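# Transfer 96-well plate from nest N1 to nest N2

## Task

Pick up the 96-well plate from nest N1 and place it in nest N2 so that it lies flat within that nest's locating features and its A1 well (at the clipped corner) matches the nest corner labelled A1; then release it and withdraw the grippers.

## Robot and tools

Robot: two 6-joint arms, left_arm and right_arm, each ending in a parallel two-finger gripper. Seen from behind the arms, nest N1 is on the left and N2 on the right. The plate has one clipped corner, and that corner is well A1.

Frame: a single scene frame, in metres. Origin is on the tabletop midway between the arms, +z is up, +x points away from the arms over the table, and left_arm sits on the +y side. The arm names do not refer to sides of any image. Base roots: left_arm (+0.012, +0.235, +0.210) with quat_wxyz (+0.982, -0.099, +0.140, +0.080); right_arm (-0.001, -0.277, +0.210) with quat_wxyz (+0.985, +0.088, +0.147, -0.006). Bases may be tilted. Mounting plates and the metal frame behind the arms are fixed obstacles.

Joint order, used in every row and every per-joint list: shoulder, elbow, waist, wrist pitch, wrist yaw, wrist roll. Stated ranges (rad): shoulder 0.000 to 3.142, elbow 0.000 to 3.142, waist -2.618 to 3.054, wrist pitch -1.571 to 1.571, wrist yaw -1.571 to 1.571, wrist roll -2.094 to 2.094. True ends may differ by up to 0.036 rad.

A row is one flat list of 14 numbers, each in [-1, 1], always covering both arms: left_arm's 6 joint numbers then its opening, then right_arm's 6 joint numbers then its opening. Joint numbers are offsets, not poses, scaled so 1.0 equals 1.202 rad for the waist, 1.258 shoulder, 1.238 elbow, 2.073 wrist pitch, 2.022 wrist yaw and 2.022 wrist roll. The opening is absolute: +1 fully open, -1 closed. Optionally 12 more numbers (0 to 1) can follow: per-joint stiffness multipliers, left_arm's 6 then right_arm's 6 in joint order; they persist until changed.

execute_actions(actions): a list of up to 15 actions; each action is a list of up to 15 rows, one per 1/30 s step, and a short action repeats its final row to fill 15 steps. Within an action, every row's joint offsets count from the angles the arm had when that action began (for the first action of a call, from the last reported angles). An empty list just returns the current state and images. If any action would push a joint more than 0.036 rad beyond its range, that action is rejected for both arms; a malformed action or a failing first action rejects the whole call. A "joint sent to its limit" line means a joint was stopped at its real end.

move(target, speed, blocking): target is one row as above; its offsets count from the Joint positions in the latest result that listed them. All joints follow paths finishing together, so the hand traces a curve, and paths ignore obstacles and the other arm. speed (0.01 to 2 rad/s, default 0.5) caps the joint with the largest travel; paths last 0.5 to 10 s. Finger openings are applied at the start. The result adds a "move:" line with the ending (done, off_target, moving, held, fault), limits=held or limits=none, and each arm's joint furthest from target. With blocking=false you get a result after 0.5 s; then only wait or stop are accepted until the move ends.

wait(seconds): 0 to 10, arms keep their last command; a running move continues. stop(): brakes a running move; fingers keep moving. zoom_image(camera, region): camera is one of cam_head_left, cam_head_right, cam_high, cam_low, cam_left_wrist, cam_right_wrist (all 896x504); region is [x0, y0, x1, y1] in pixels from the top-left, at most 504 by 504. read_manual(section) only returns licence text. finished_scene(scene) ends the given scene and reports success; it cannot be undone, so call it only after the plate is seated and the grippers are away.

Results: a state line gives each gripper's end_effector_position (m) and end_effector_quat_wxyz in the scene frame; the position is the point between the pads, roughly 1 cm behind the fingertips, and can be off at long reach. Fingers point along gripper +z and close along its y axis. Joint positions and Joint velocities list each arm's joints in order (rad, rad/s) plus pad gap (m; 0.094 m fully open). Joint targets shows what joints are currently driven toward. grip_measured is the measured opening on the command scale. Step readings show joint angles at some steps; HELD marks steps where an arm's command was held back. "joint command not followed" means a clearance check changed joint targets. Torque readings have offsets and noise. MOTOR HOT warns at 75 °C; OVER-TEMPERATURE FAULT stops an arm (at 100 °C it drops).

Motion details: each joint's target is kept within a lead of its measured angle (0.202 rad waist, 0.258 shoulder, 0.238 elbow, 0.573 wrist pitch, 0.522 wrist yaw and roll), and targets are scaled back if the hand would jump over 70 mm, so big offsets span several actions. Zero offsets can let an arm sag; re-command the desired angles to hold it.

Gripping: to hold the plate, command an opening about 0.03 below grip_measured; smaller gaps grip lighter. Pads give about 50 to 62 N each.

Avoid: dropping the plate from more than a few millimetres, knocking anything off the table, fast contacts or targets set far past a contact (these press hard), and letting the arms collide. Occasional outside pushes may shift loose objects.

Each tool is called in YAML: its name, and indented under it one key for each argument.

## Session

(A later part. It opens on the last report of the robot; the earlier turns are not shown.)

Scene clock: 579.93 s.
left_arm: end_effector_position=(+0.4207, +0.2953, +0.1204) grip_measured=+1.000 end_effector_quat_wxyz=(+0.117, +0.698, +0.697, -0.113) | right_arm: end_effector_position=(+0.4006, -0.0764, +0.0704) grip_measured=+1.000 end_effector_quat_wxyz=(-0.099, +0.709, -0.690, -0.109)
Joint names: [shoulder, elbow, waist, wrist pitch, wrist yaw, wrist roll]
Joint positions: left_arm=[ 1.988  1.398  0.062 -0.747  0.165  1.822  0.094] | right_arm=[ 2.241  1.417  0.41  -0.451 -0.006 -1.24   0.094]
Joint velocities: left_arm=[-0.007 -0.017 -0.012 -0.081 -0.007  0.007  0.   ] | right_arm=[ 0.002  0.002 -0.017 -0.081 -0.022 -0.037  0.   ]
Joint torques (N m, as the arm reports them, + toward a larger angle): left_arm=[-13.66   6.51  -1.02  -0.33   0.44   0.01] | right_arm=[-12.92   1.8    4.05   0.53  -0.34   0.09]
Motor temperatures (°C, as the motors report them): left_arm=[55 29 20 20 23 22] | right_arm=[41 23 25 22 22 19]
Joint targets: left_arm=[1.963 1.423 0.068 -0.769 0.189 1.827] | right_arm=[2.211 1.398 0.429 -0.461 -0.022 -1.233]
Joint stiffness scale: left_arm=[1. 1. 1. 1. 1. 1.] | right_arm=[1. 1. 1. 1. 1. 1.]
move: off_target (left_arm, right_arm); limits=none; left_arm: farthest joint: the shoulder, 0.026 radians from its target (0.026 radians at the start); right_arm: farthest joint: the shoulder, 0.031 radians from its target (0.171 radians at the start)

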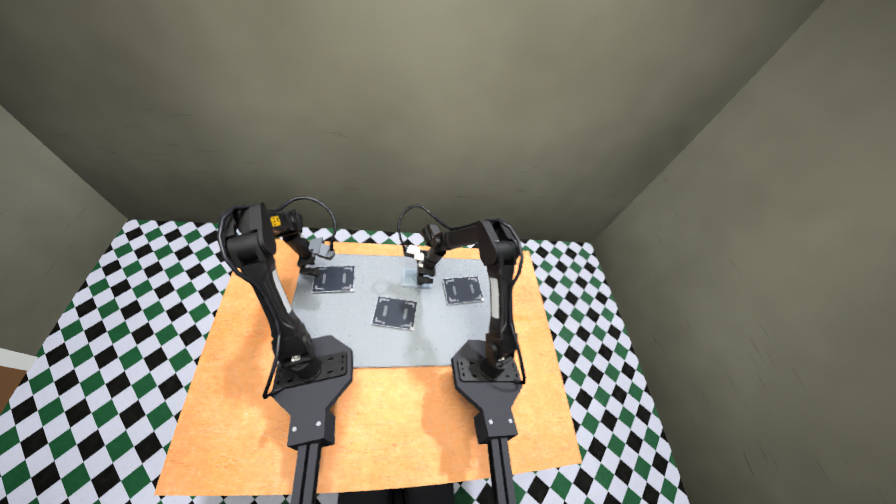

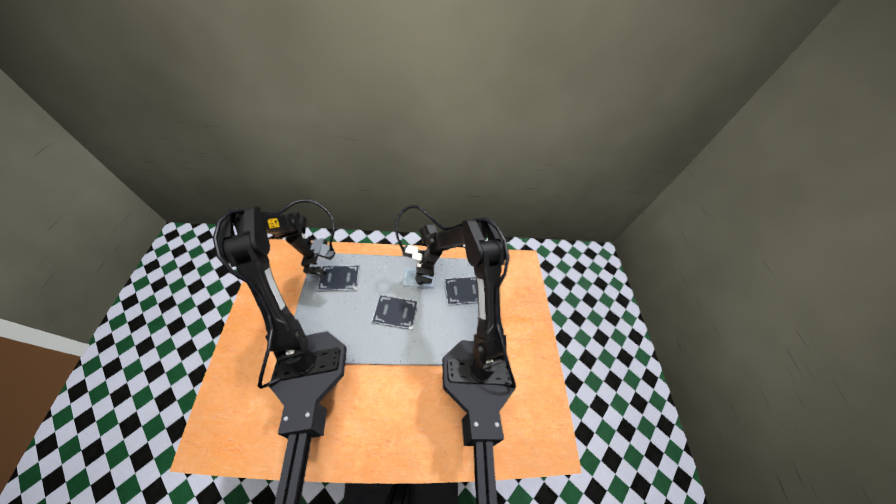

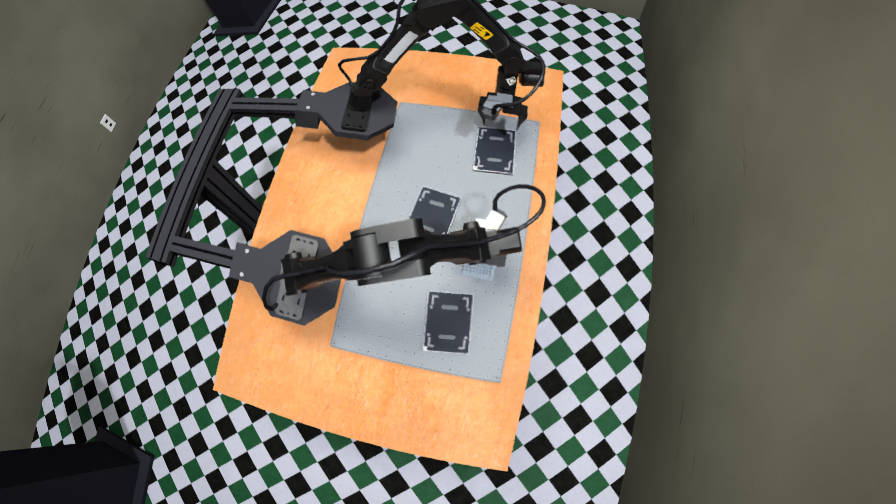

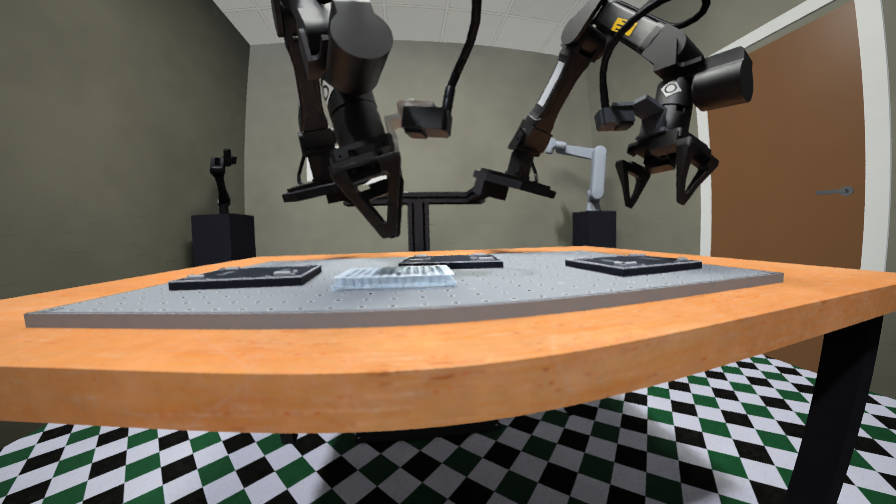

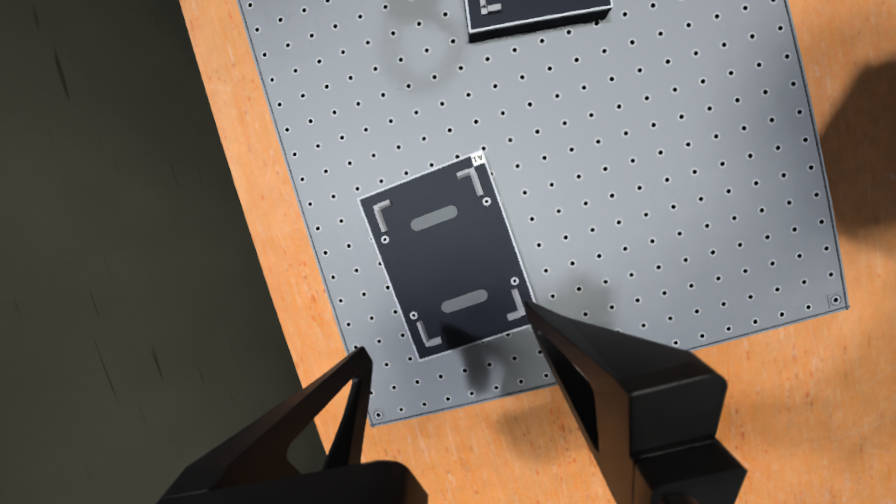

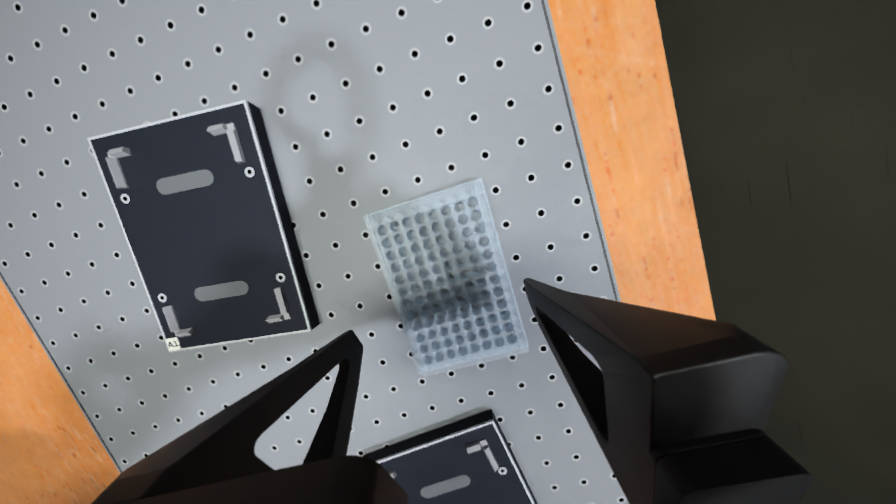

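move:
  target: [0.3625,0.272,-0.7146,0.0926,-0.122,-0.4105,1,-0.8275,-0.498,-0.757,-0.12,0,0,1]
  speed: 0.45

Scene clock: 636.97 s.
left_arm: end_effector_position=(+0.4086, -0.0727, +0.0974) grip_measured=+1.000 end_effector_quat_wxyz=(+0.112, +0.700, +0.697, -0.106) | right_arm: end_effector_position=(+0.2711, -0.4251, +0.2089) grip_measured=+1.000 end_effector_quat_wxyz=(+0.047, -0.359, +0.931, -0.044)
Joint names: [shoulder, elbow, waist, wrist pitch, wrist yaw, wrist roll]
Joint positions: left_arm=[ 2.442  1.707 -0.791 -0.566 -0.079  0.998  0.094] | right_arm=[ 1.226  0.816 -0.49  -0.69  -0.001 -1.24   0.094]
Joint velocities: left_arm=[ 0.002 -0.002  0.002 -0.022  0.007 -0.051  0.   ] | right_arm=[-0.017 -0.002 -0.017 -0.022 -0.051 -0.007  0.   ]
Joint torques (N m, as the arm reports them, + toward a larger angle): left_arm=[-13.03   7.21  -4.7    0.4    0.13  -0.08] | right_arm=[-7.3   3.01 -0.7   0.63 -0.05  0.  ]
Motor temperatures (°C, as the motors report them): left_arm=[55 29 21 20 23 22] | right_arm=[44 22 25 22 22 19]
Joint targets: left_arm=[2.444 1.735 -0.797 -0.556 -0.081 0.992] | right_arm=[1.200 0.801 -0.499 -0.699 -0.006 -1.240]
Joint stiffness scale: left_arm=[1. 1. 1. 1. 1. 1.] | right_arm=[1. 1. 1. 1. 1. 1.]
move: off_target (left_arm, right_arm); limits=none; left_arm: farthest joint: the elbow, 0.028 radians from its target (0.336 radians at the start); right_arm: farthest joint: the shoulder, 0.026 radians from its target (1.041 radians at the start)

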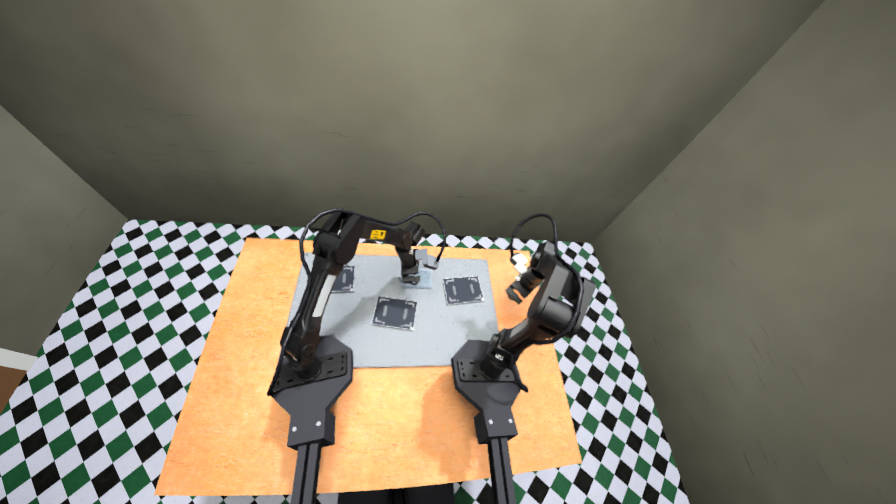

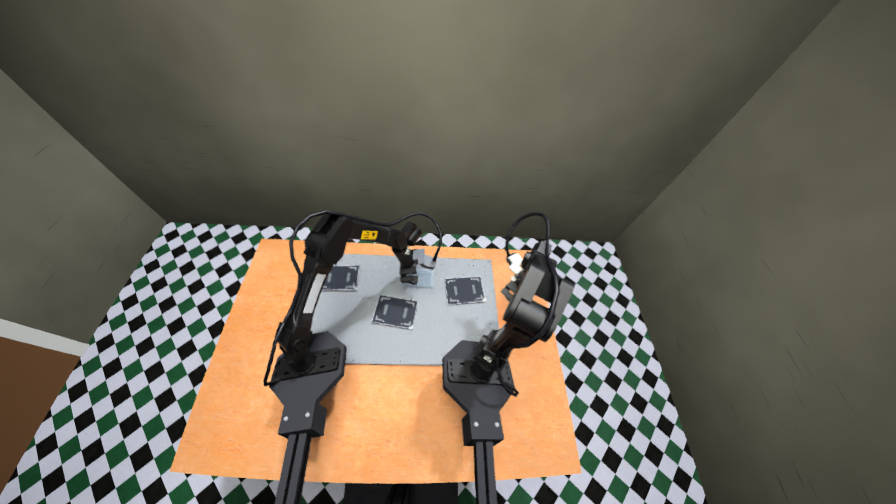

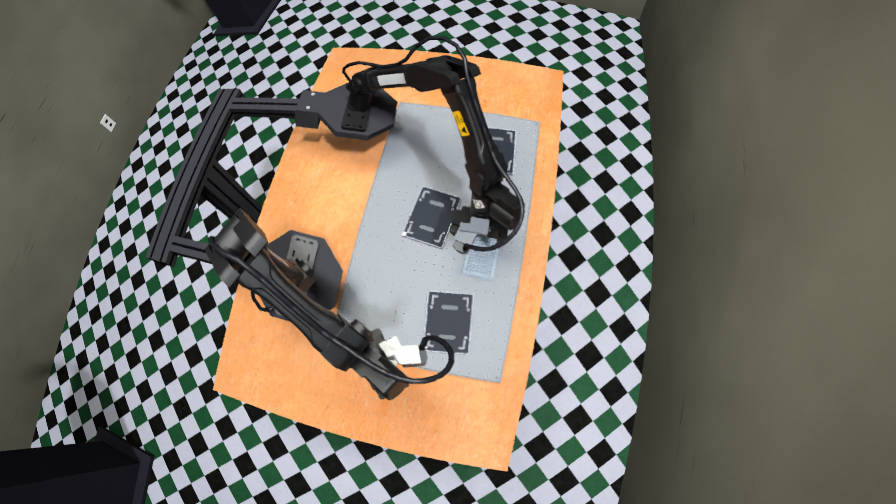

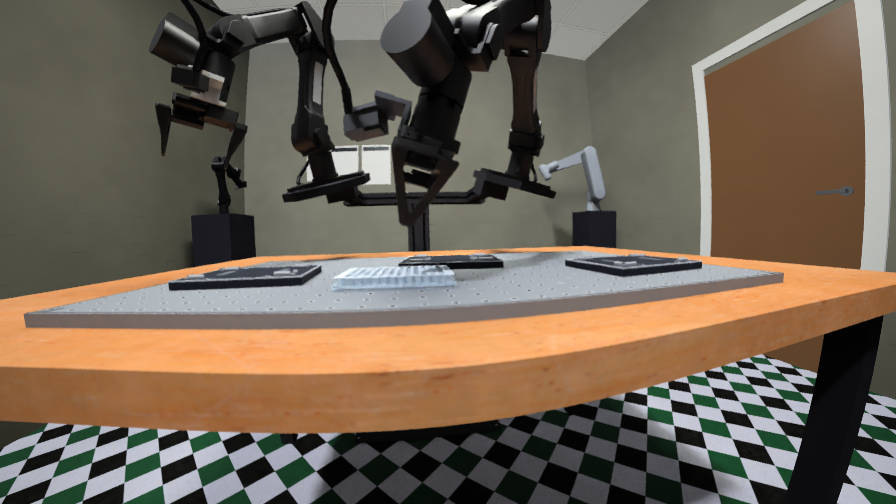

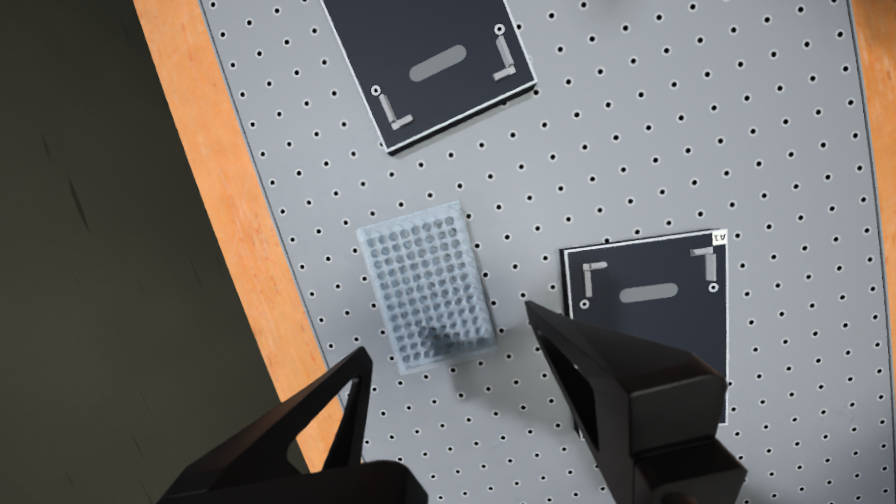

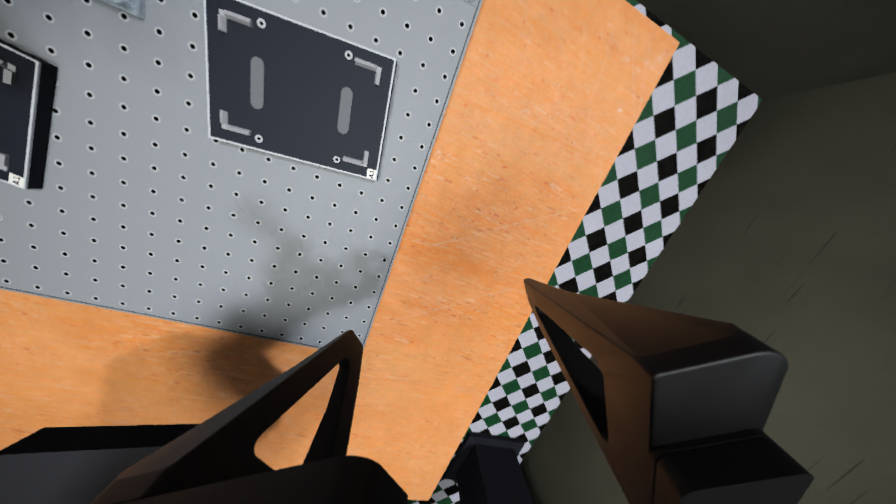

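move:
  target: [0.090,0.062,0.0416,0.032,0.013,0.0425,1,-0.02,-0.012,-0.007,-0.004,0,0,1]
  speed: 0.2

Scene clock: 674.30 s.
left_arm: end_effector_position=(+0.4195, -0.0652, +0.0541) grip_measured=+1.000 end_effector_quat_wxyz=(+0.109, +0.712, +0.687, -0.100) | right_arm: end_effector_position=(+0.2711, -0.4251, +0.2089) grip_measured=+1.000 end_effector_quat_wxyz=(+0.047, -0.359, +0.931, -0.044)
Joint names: [shoulder, elbow, waist, wrist pitch, wrist yaw, wrist roll]
Joint positions: left_arm=[ 2.552  1.757 -0.741 -0.51  -0.078  1.078  0.094] | right_arm=[ 1.226  0.816 -0.49  -0.69  -0.001 -1.24   0.094]
Joint velocities: left_arm=[-0.007 -0.007 -0.012 -0.007  0.022 -0.037  0.   ] | right_arm=[-0.027  0.007 -0.007 -0.051 -0.081 -0.007  0.   ]
Joint torques (N m, as the arm reports them, + toward a larger angle): left_arm=[-13.29   6.8   -4.21   0.36   0.41   0.02] | right_arm=[-7.15  3.02 -0.61  0.65 -0.02  0.01]
Motor temperatures (°C, as the motors report them): left_arm=[55 29 22 21 23 22] | right_arm=[38 22 24 22 22 19]
Joint targets: left_arm=[2.555 1.784 -0.741 -0.499 -0.053 1.084] | right_arm=[1.201 0.801 -0.498 -0.698 -0.001 -1.240]
Joint stiffness scale: left_arm=[1. 1. 1. 1. 1. 1.] | right_arm=[1. 1. 1. 1. 1. 1.]
move: off_target (left_arm, right_arm); limits=none; left_arm: farthest joint: the elbow, 0.026 radians from its target (0.077 radians at the start); right_arm: farthest joint: the shoulder, 0.025 radians from its target (0.025 radians at the start)

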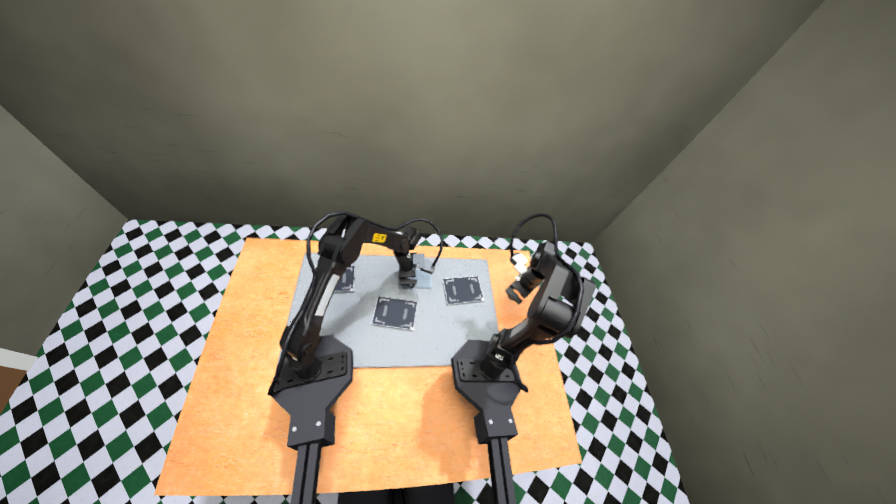

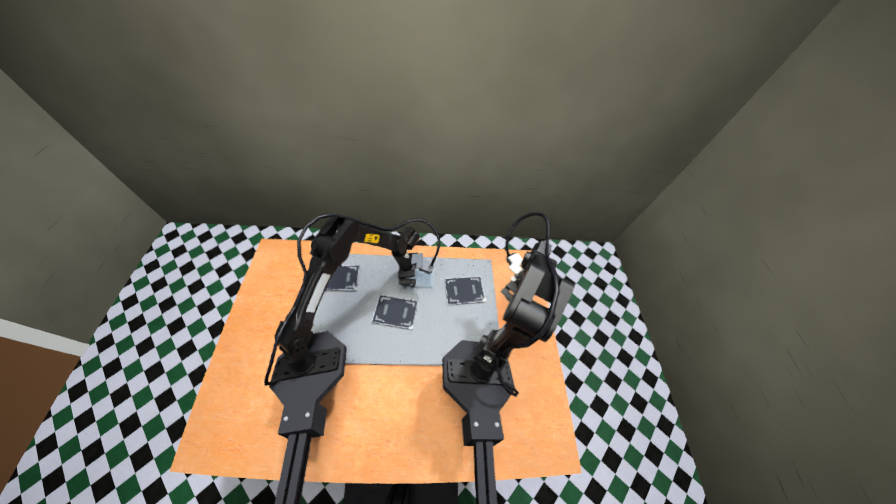

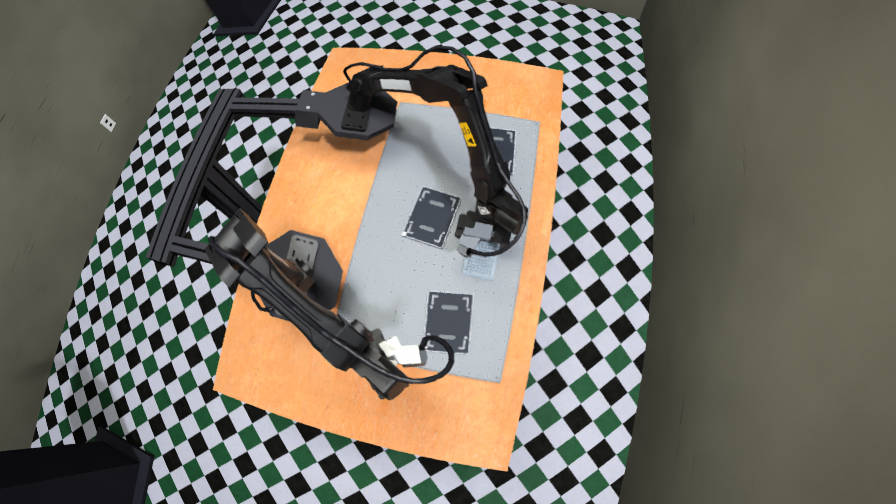

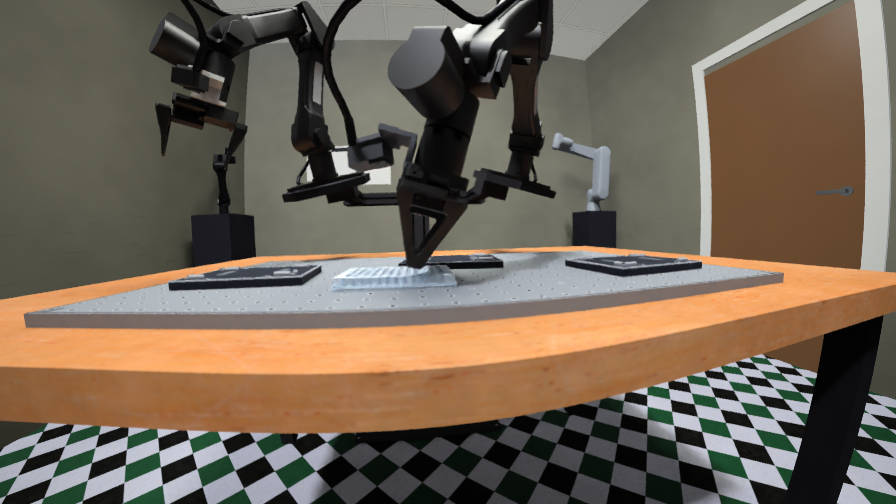

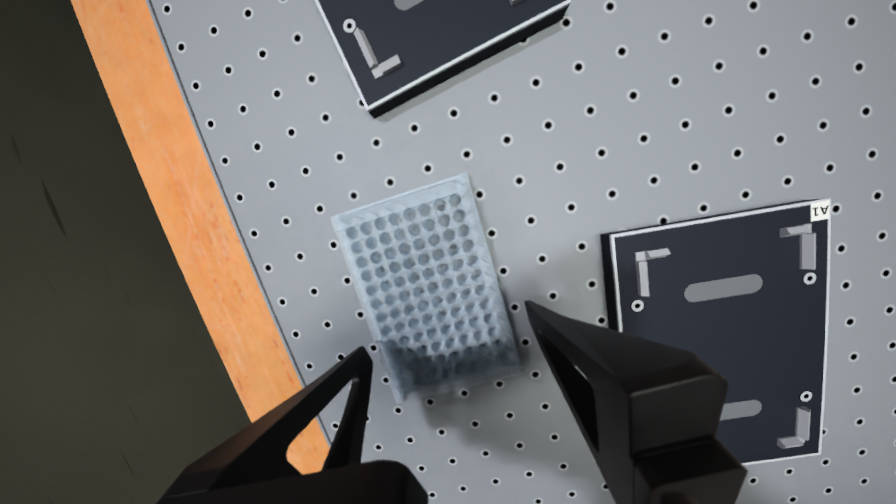

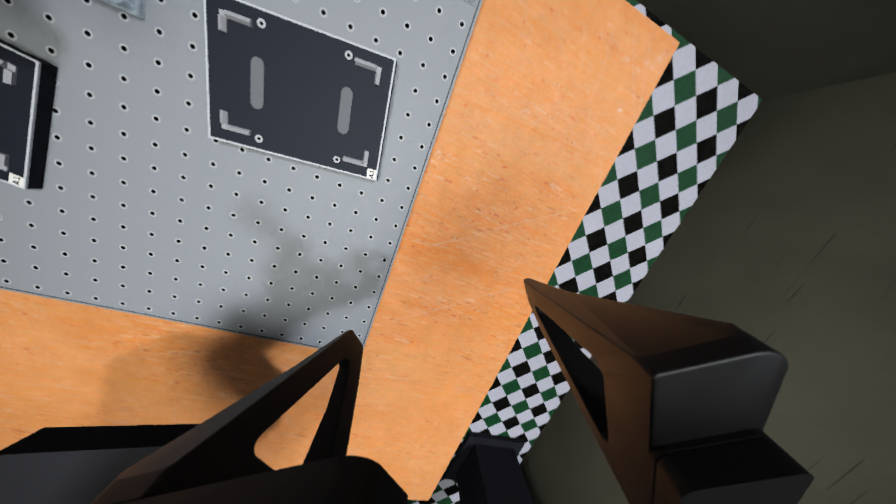

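move:
  target: [0.074,0.118,0.012,-0.018,0.025,0.003,1,-0.02,-0.012,-0.007,-0.004,0,0,1]
  speed: 0.15

Scene clock: 713.20 s.
left_arm: end_effector_position=(+0.4322, -0.0768, +0.0397) grip_measured=+1.000 end_effector_quat_wxyz=(+0.115, +0.707, +0.689, -0.110) | right_arm: end_effector_position=(+0.2711, -0.4251, +0.2089) grip_measured=+1.000 end_effector_quat_wxyz=(+0.047, -0.359, +0.931, -0.044)
Joint names: [shoulder, elbow, waist, wrist pitch, wrist yaw, wrist roll]
Joint positions: left_arm=[ 2.64   1.877 -0.729 -0.531 -0.053  1.079  0.094] | right_arm=[ 1.226  0.816 -0.49  -0.69  -0.001 -1.24   0.094]
Joint velocities: left_arm=[-0.007 -0.007  0.007  0.022 -0.007  0.007  0.   ] | right_arm=[-0.022  0.007 -0.022 -0.007 -0.007  0.007  0.   ]
Joint torques (N m, as the arm reports them, + toward a larger angle): left_arm=[-13.64   6.9   -4.15   0.13   0.41   0.01] | right_arm=[-7.18  3.   -0.6   0.64 -0.02  0.02]
Motor temperatures (°C, as the motors report them): left_arm=[56 29 22 21 23 22] | right_arm=[37 22 24 22 22 19]
Joint targets: left_arm=[2.645 1.903 -0.726 -0.547 -0.027 1.084] | right_arm=[1.201 0.801 -0.498 -0.698 -0.001 -1.240]
Joint stiffness scale: left_arm=[1. 1. 1. 1. 1. 1.] | right_arm=[1. 1. 1. 1. 1. 1.]
move: off_target (left_arm, right_arm); limits=none; left_arm: farthest joint: the elbow, 0.026 radians from its target (0.146 radians at the start); right_arm: farthest joint: the shoulder, 0.025 radians from its target (0.025 radians at the start)

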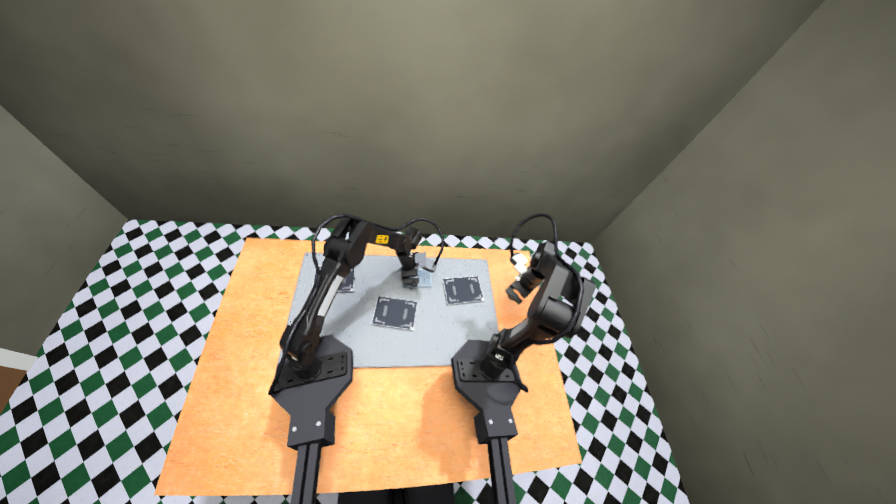

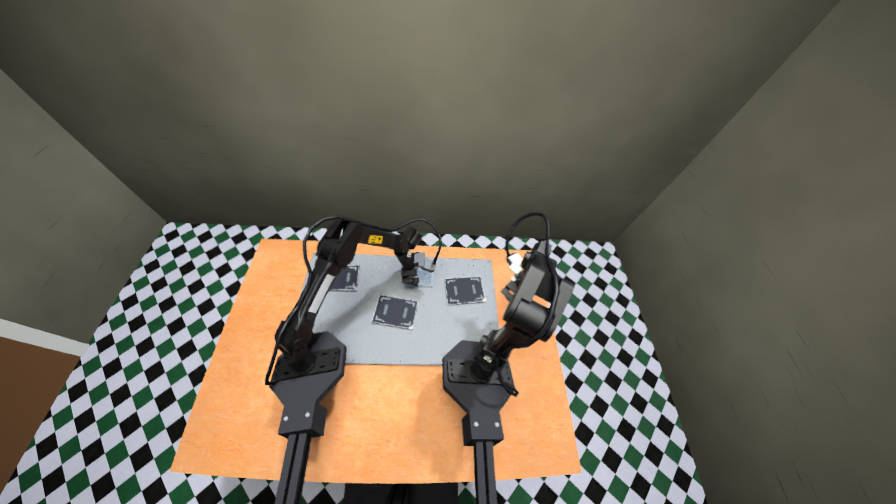

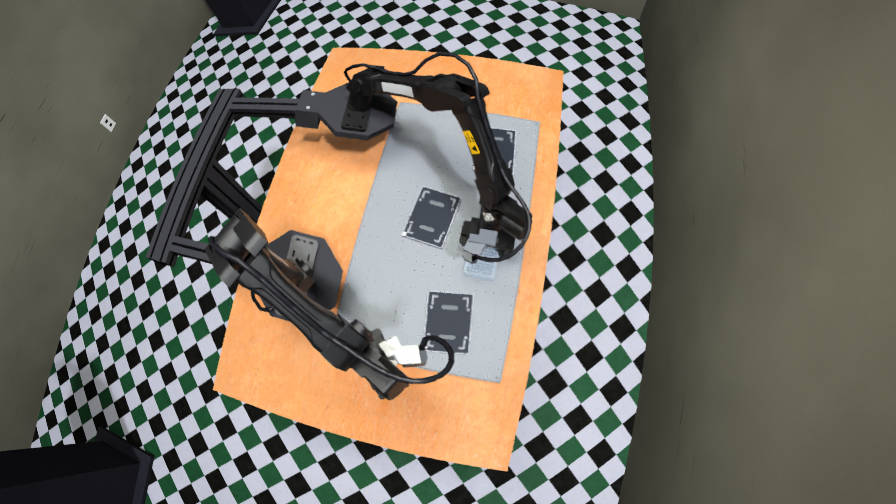

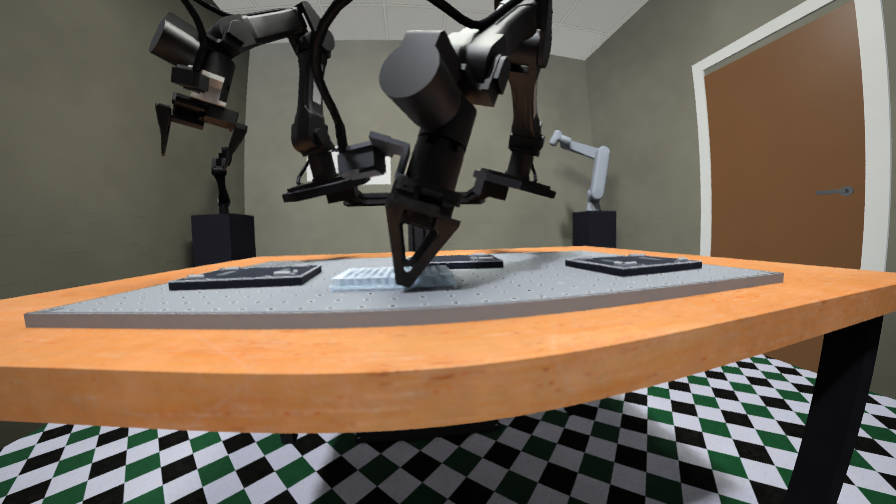

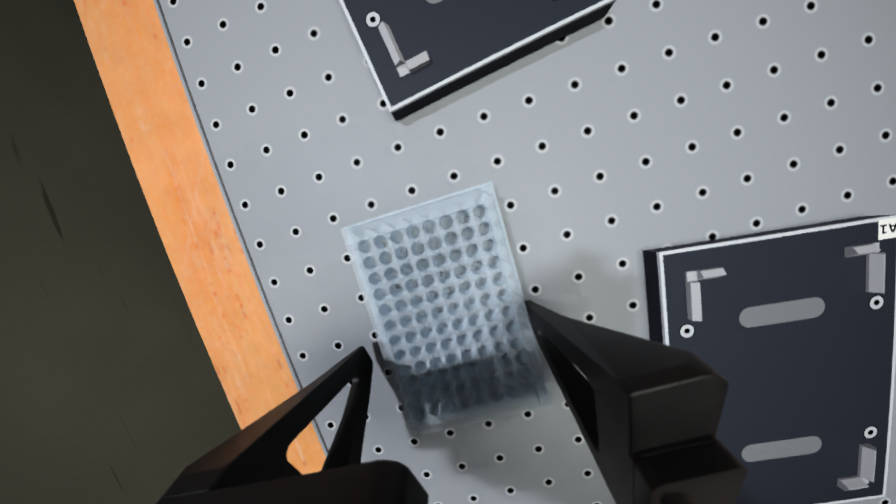

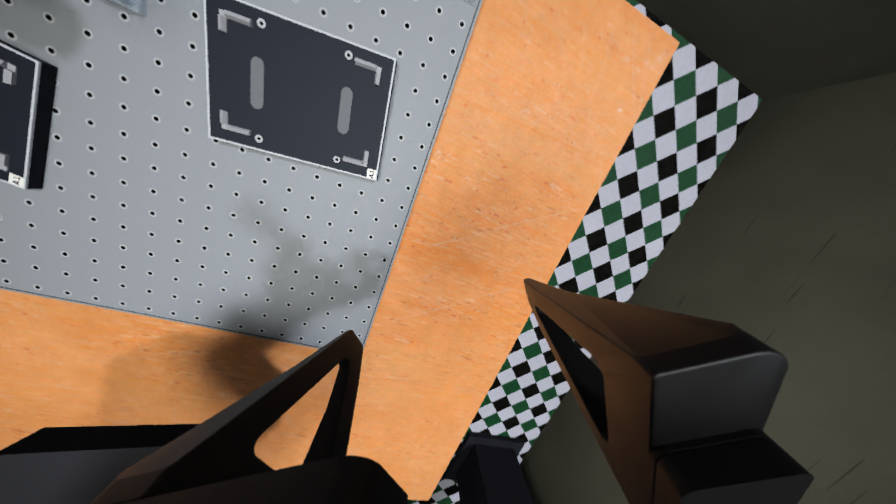

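zoom_image:
  camera: "cam_low"
  region: [300,200,520,300]

zoom_image:
  camera: "cam_left_wrist"
  region: [300,150,620,450]

Region (300, 200, 520, 300) of cam_low's 896x504 image, scaled by 2.291, with more detail than that image has; it fills the top 229 rows of this view, and the rest is white.

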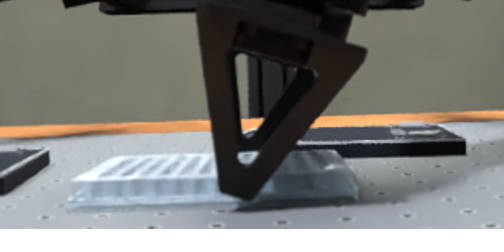

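Region (300, 150, 620, 450) of cam_left_wrist's 896x504 image, scaled by 1.575, with more detail than that image has; it fills the top 472 rows of this view, and the rest is white.

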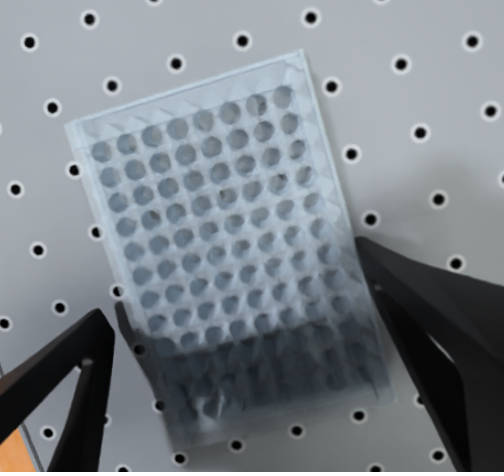

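move:
  target: [-0.036,0.021,-0.014,-0.014,0.013,0.003,1,-0.02,-0.012,-0.007,-0.004,0,0,1]
  speed: 0.1

zoom_image:
  camera: "cam_left_wrist"
  region: [300,150,620,450]

zoom_image:
  camera: "cam_low"
  region: [300,200,520,300]

Scene clock: 768.63 s.
left_arm: end_effector_position=(+0.4359, -0.0756, +0.0489) grip_measured=+1.000 end_effector_quat_wxyz=(+0.119, +0.706, +0.689, -0.109) | right_arm: end_effector_position=(+0.2711, -0.4251, +0.2089) grip_measured=+1.000 end_effector_quat_wxyz=(+0.047, -0.359, +0.931, -0.044)
Joint names: [shoulder, elbow, waist, wrist pitch, wrist yaw, wrist roll]
Joint positions: left_arm=[ 2.619  1.877 -0.729 -0.545 -0.052  1.08   0.094] | right_arm=[ 1.226  0.816 -0.49  -0.69  -0.001 -1.24   0.094]
Joint velocities: left_arm=[ 0.012  0.017  0.007 -0.022 -0.007 -0.022  0.   ] | right_arm=[ 0.012 -0.012 -0.012 -0.037 -0.007 -0.081  0.   ]
Joint torques (N m, as the arm reports them, + toward a larger angle): left_arm=[-16.05   6.92  -5.76   0.14   0.42   0.01] | right_arm=[-7.17  3.   -0.6   0.64 -0.01  0.03]
Motor temperatures (°C, as the motors report them): left_arm=[57 30 22 21 23 22] | right_arm=[36 22 24 22 22 19]
Joint targets: left_arm=[2.595 1.903 -0.746 -0.560 -0.027 1.085] | right_arm=[1.201 0.801 -0.498 -0.698 -0.001 -1.240]
Joint stiffness scale: left_arm=[1. 1. 1. 1. 1. 1.] | right_arm=[1. 1. 1. 1. 1. 1.]
move: off_target (left_arm, right_arm); limits=none; left_arm: farthest joint: the elbow, 0.026 radians from its target (0.026 radians at the start); right_arm: farthest joint: the shoulder, 0.025 radians from its target (0.025 radians at the start)

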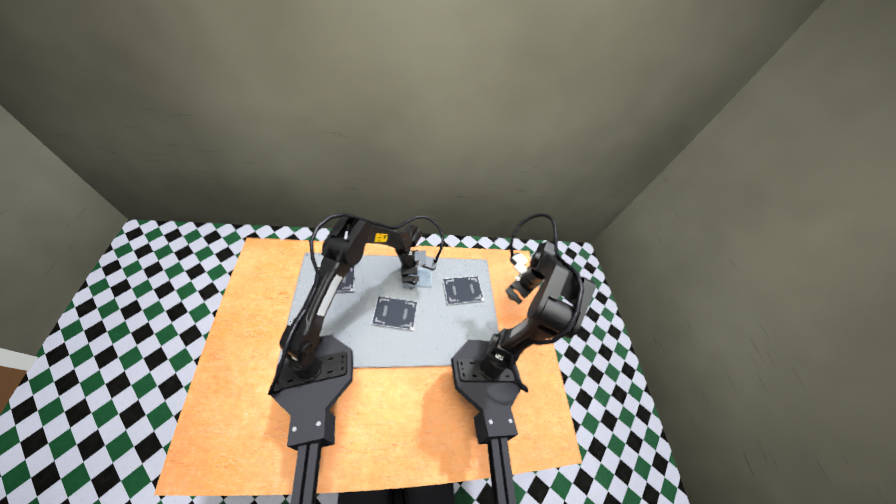

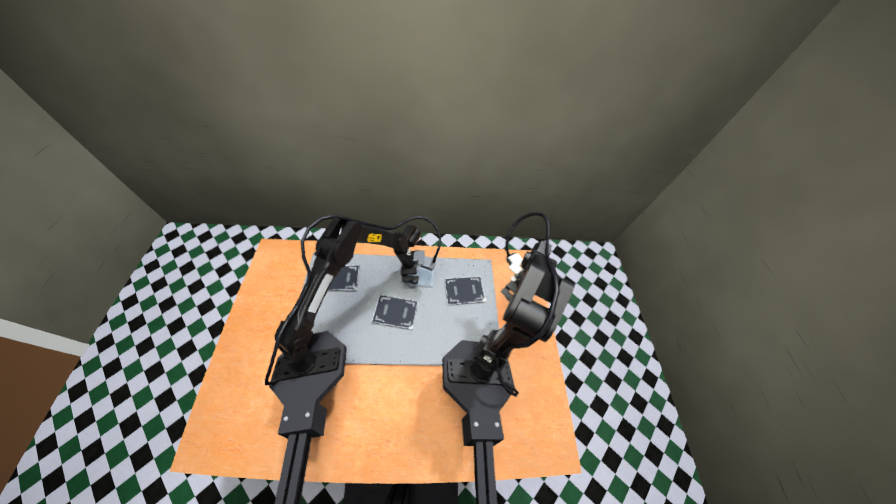

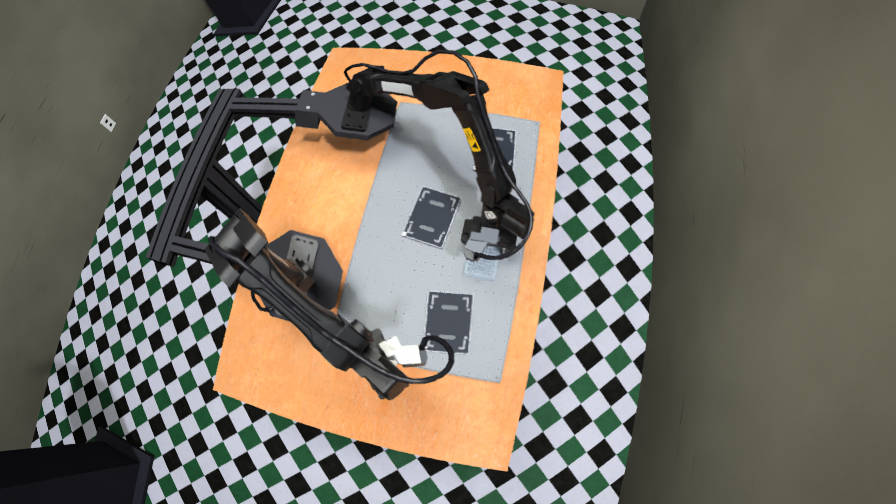

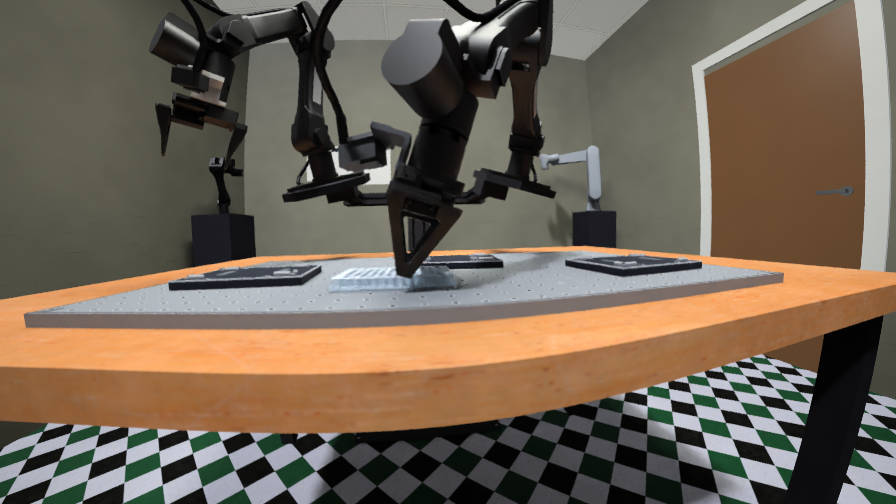

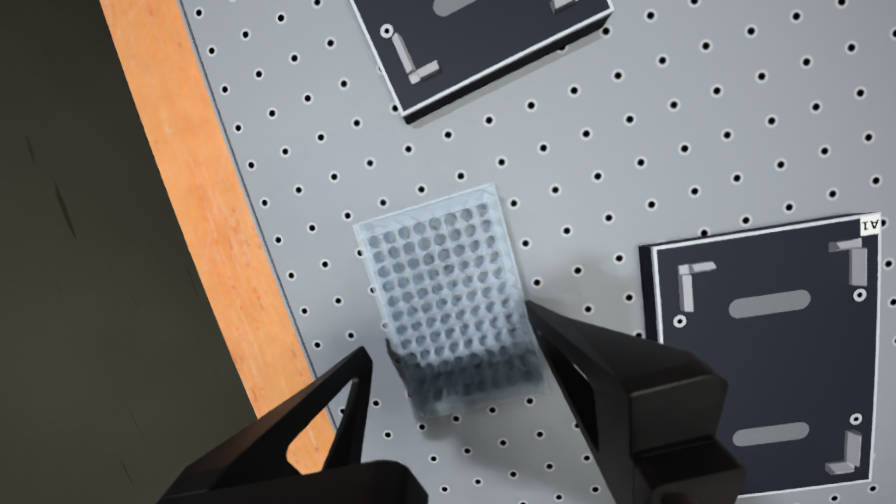

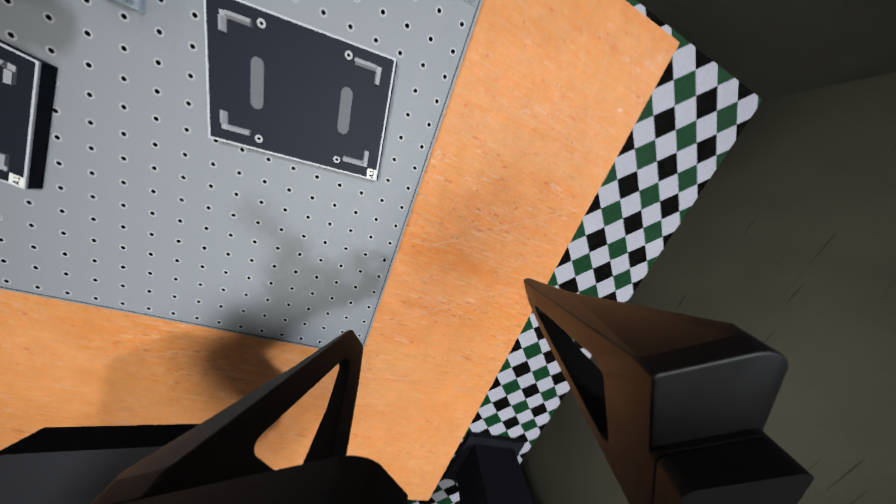

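Region (300, 150, 620, 450) of cam_left_wrist's 896x504 image, scaled by 1.575, with more detail than that image has; it fills the top 472 rows of this view, and the rest is white.

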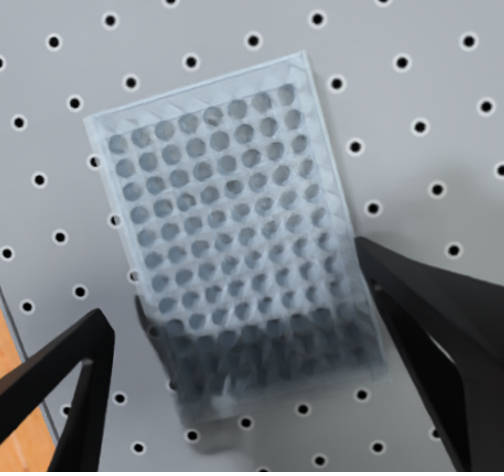

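Region (300, 200, 520, 300) of cam_low's 896x504 image, scaled by 2.291, with more detail than that image has; it fills the top 229 rows of this view, and the rest is white.

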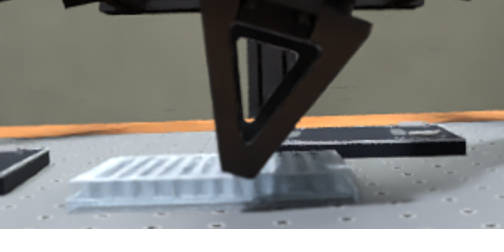

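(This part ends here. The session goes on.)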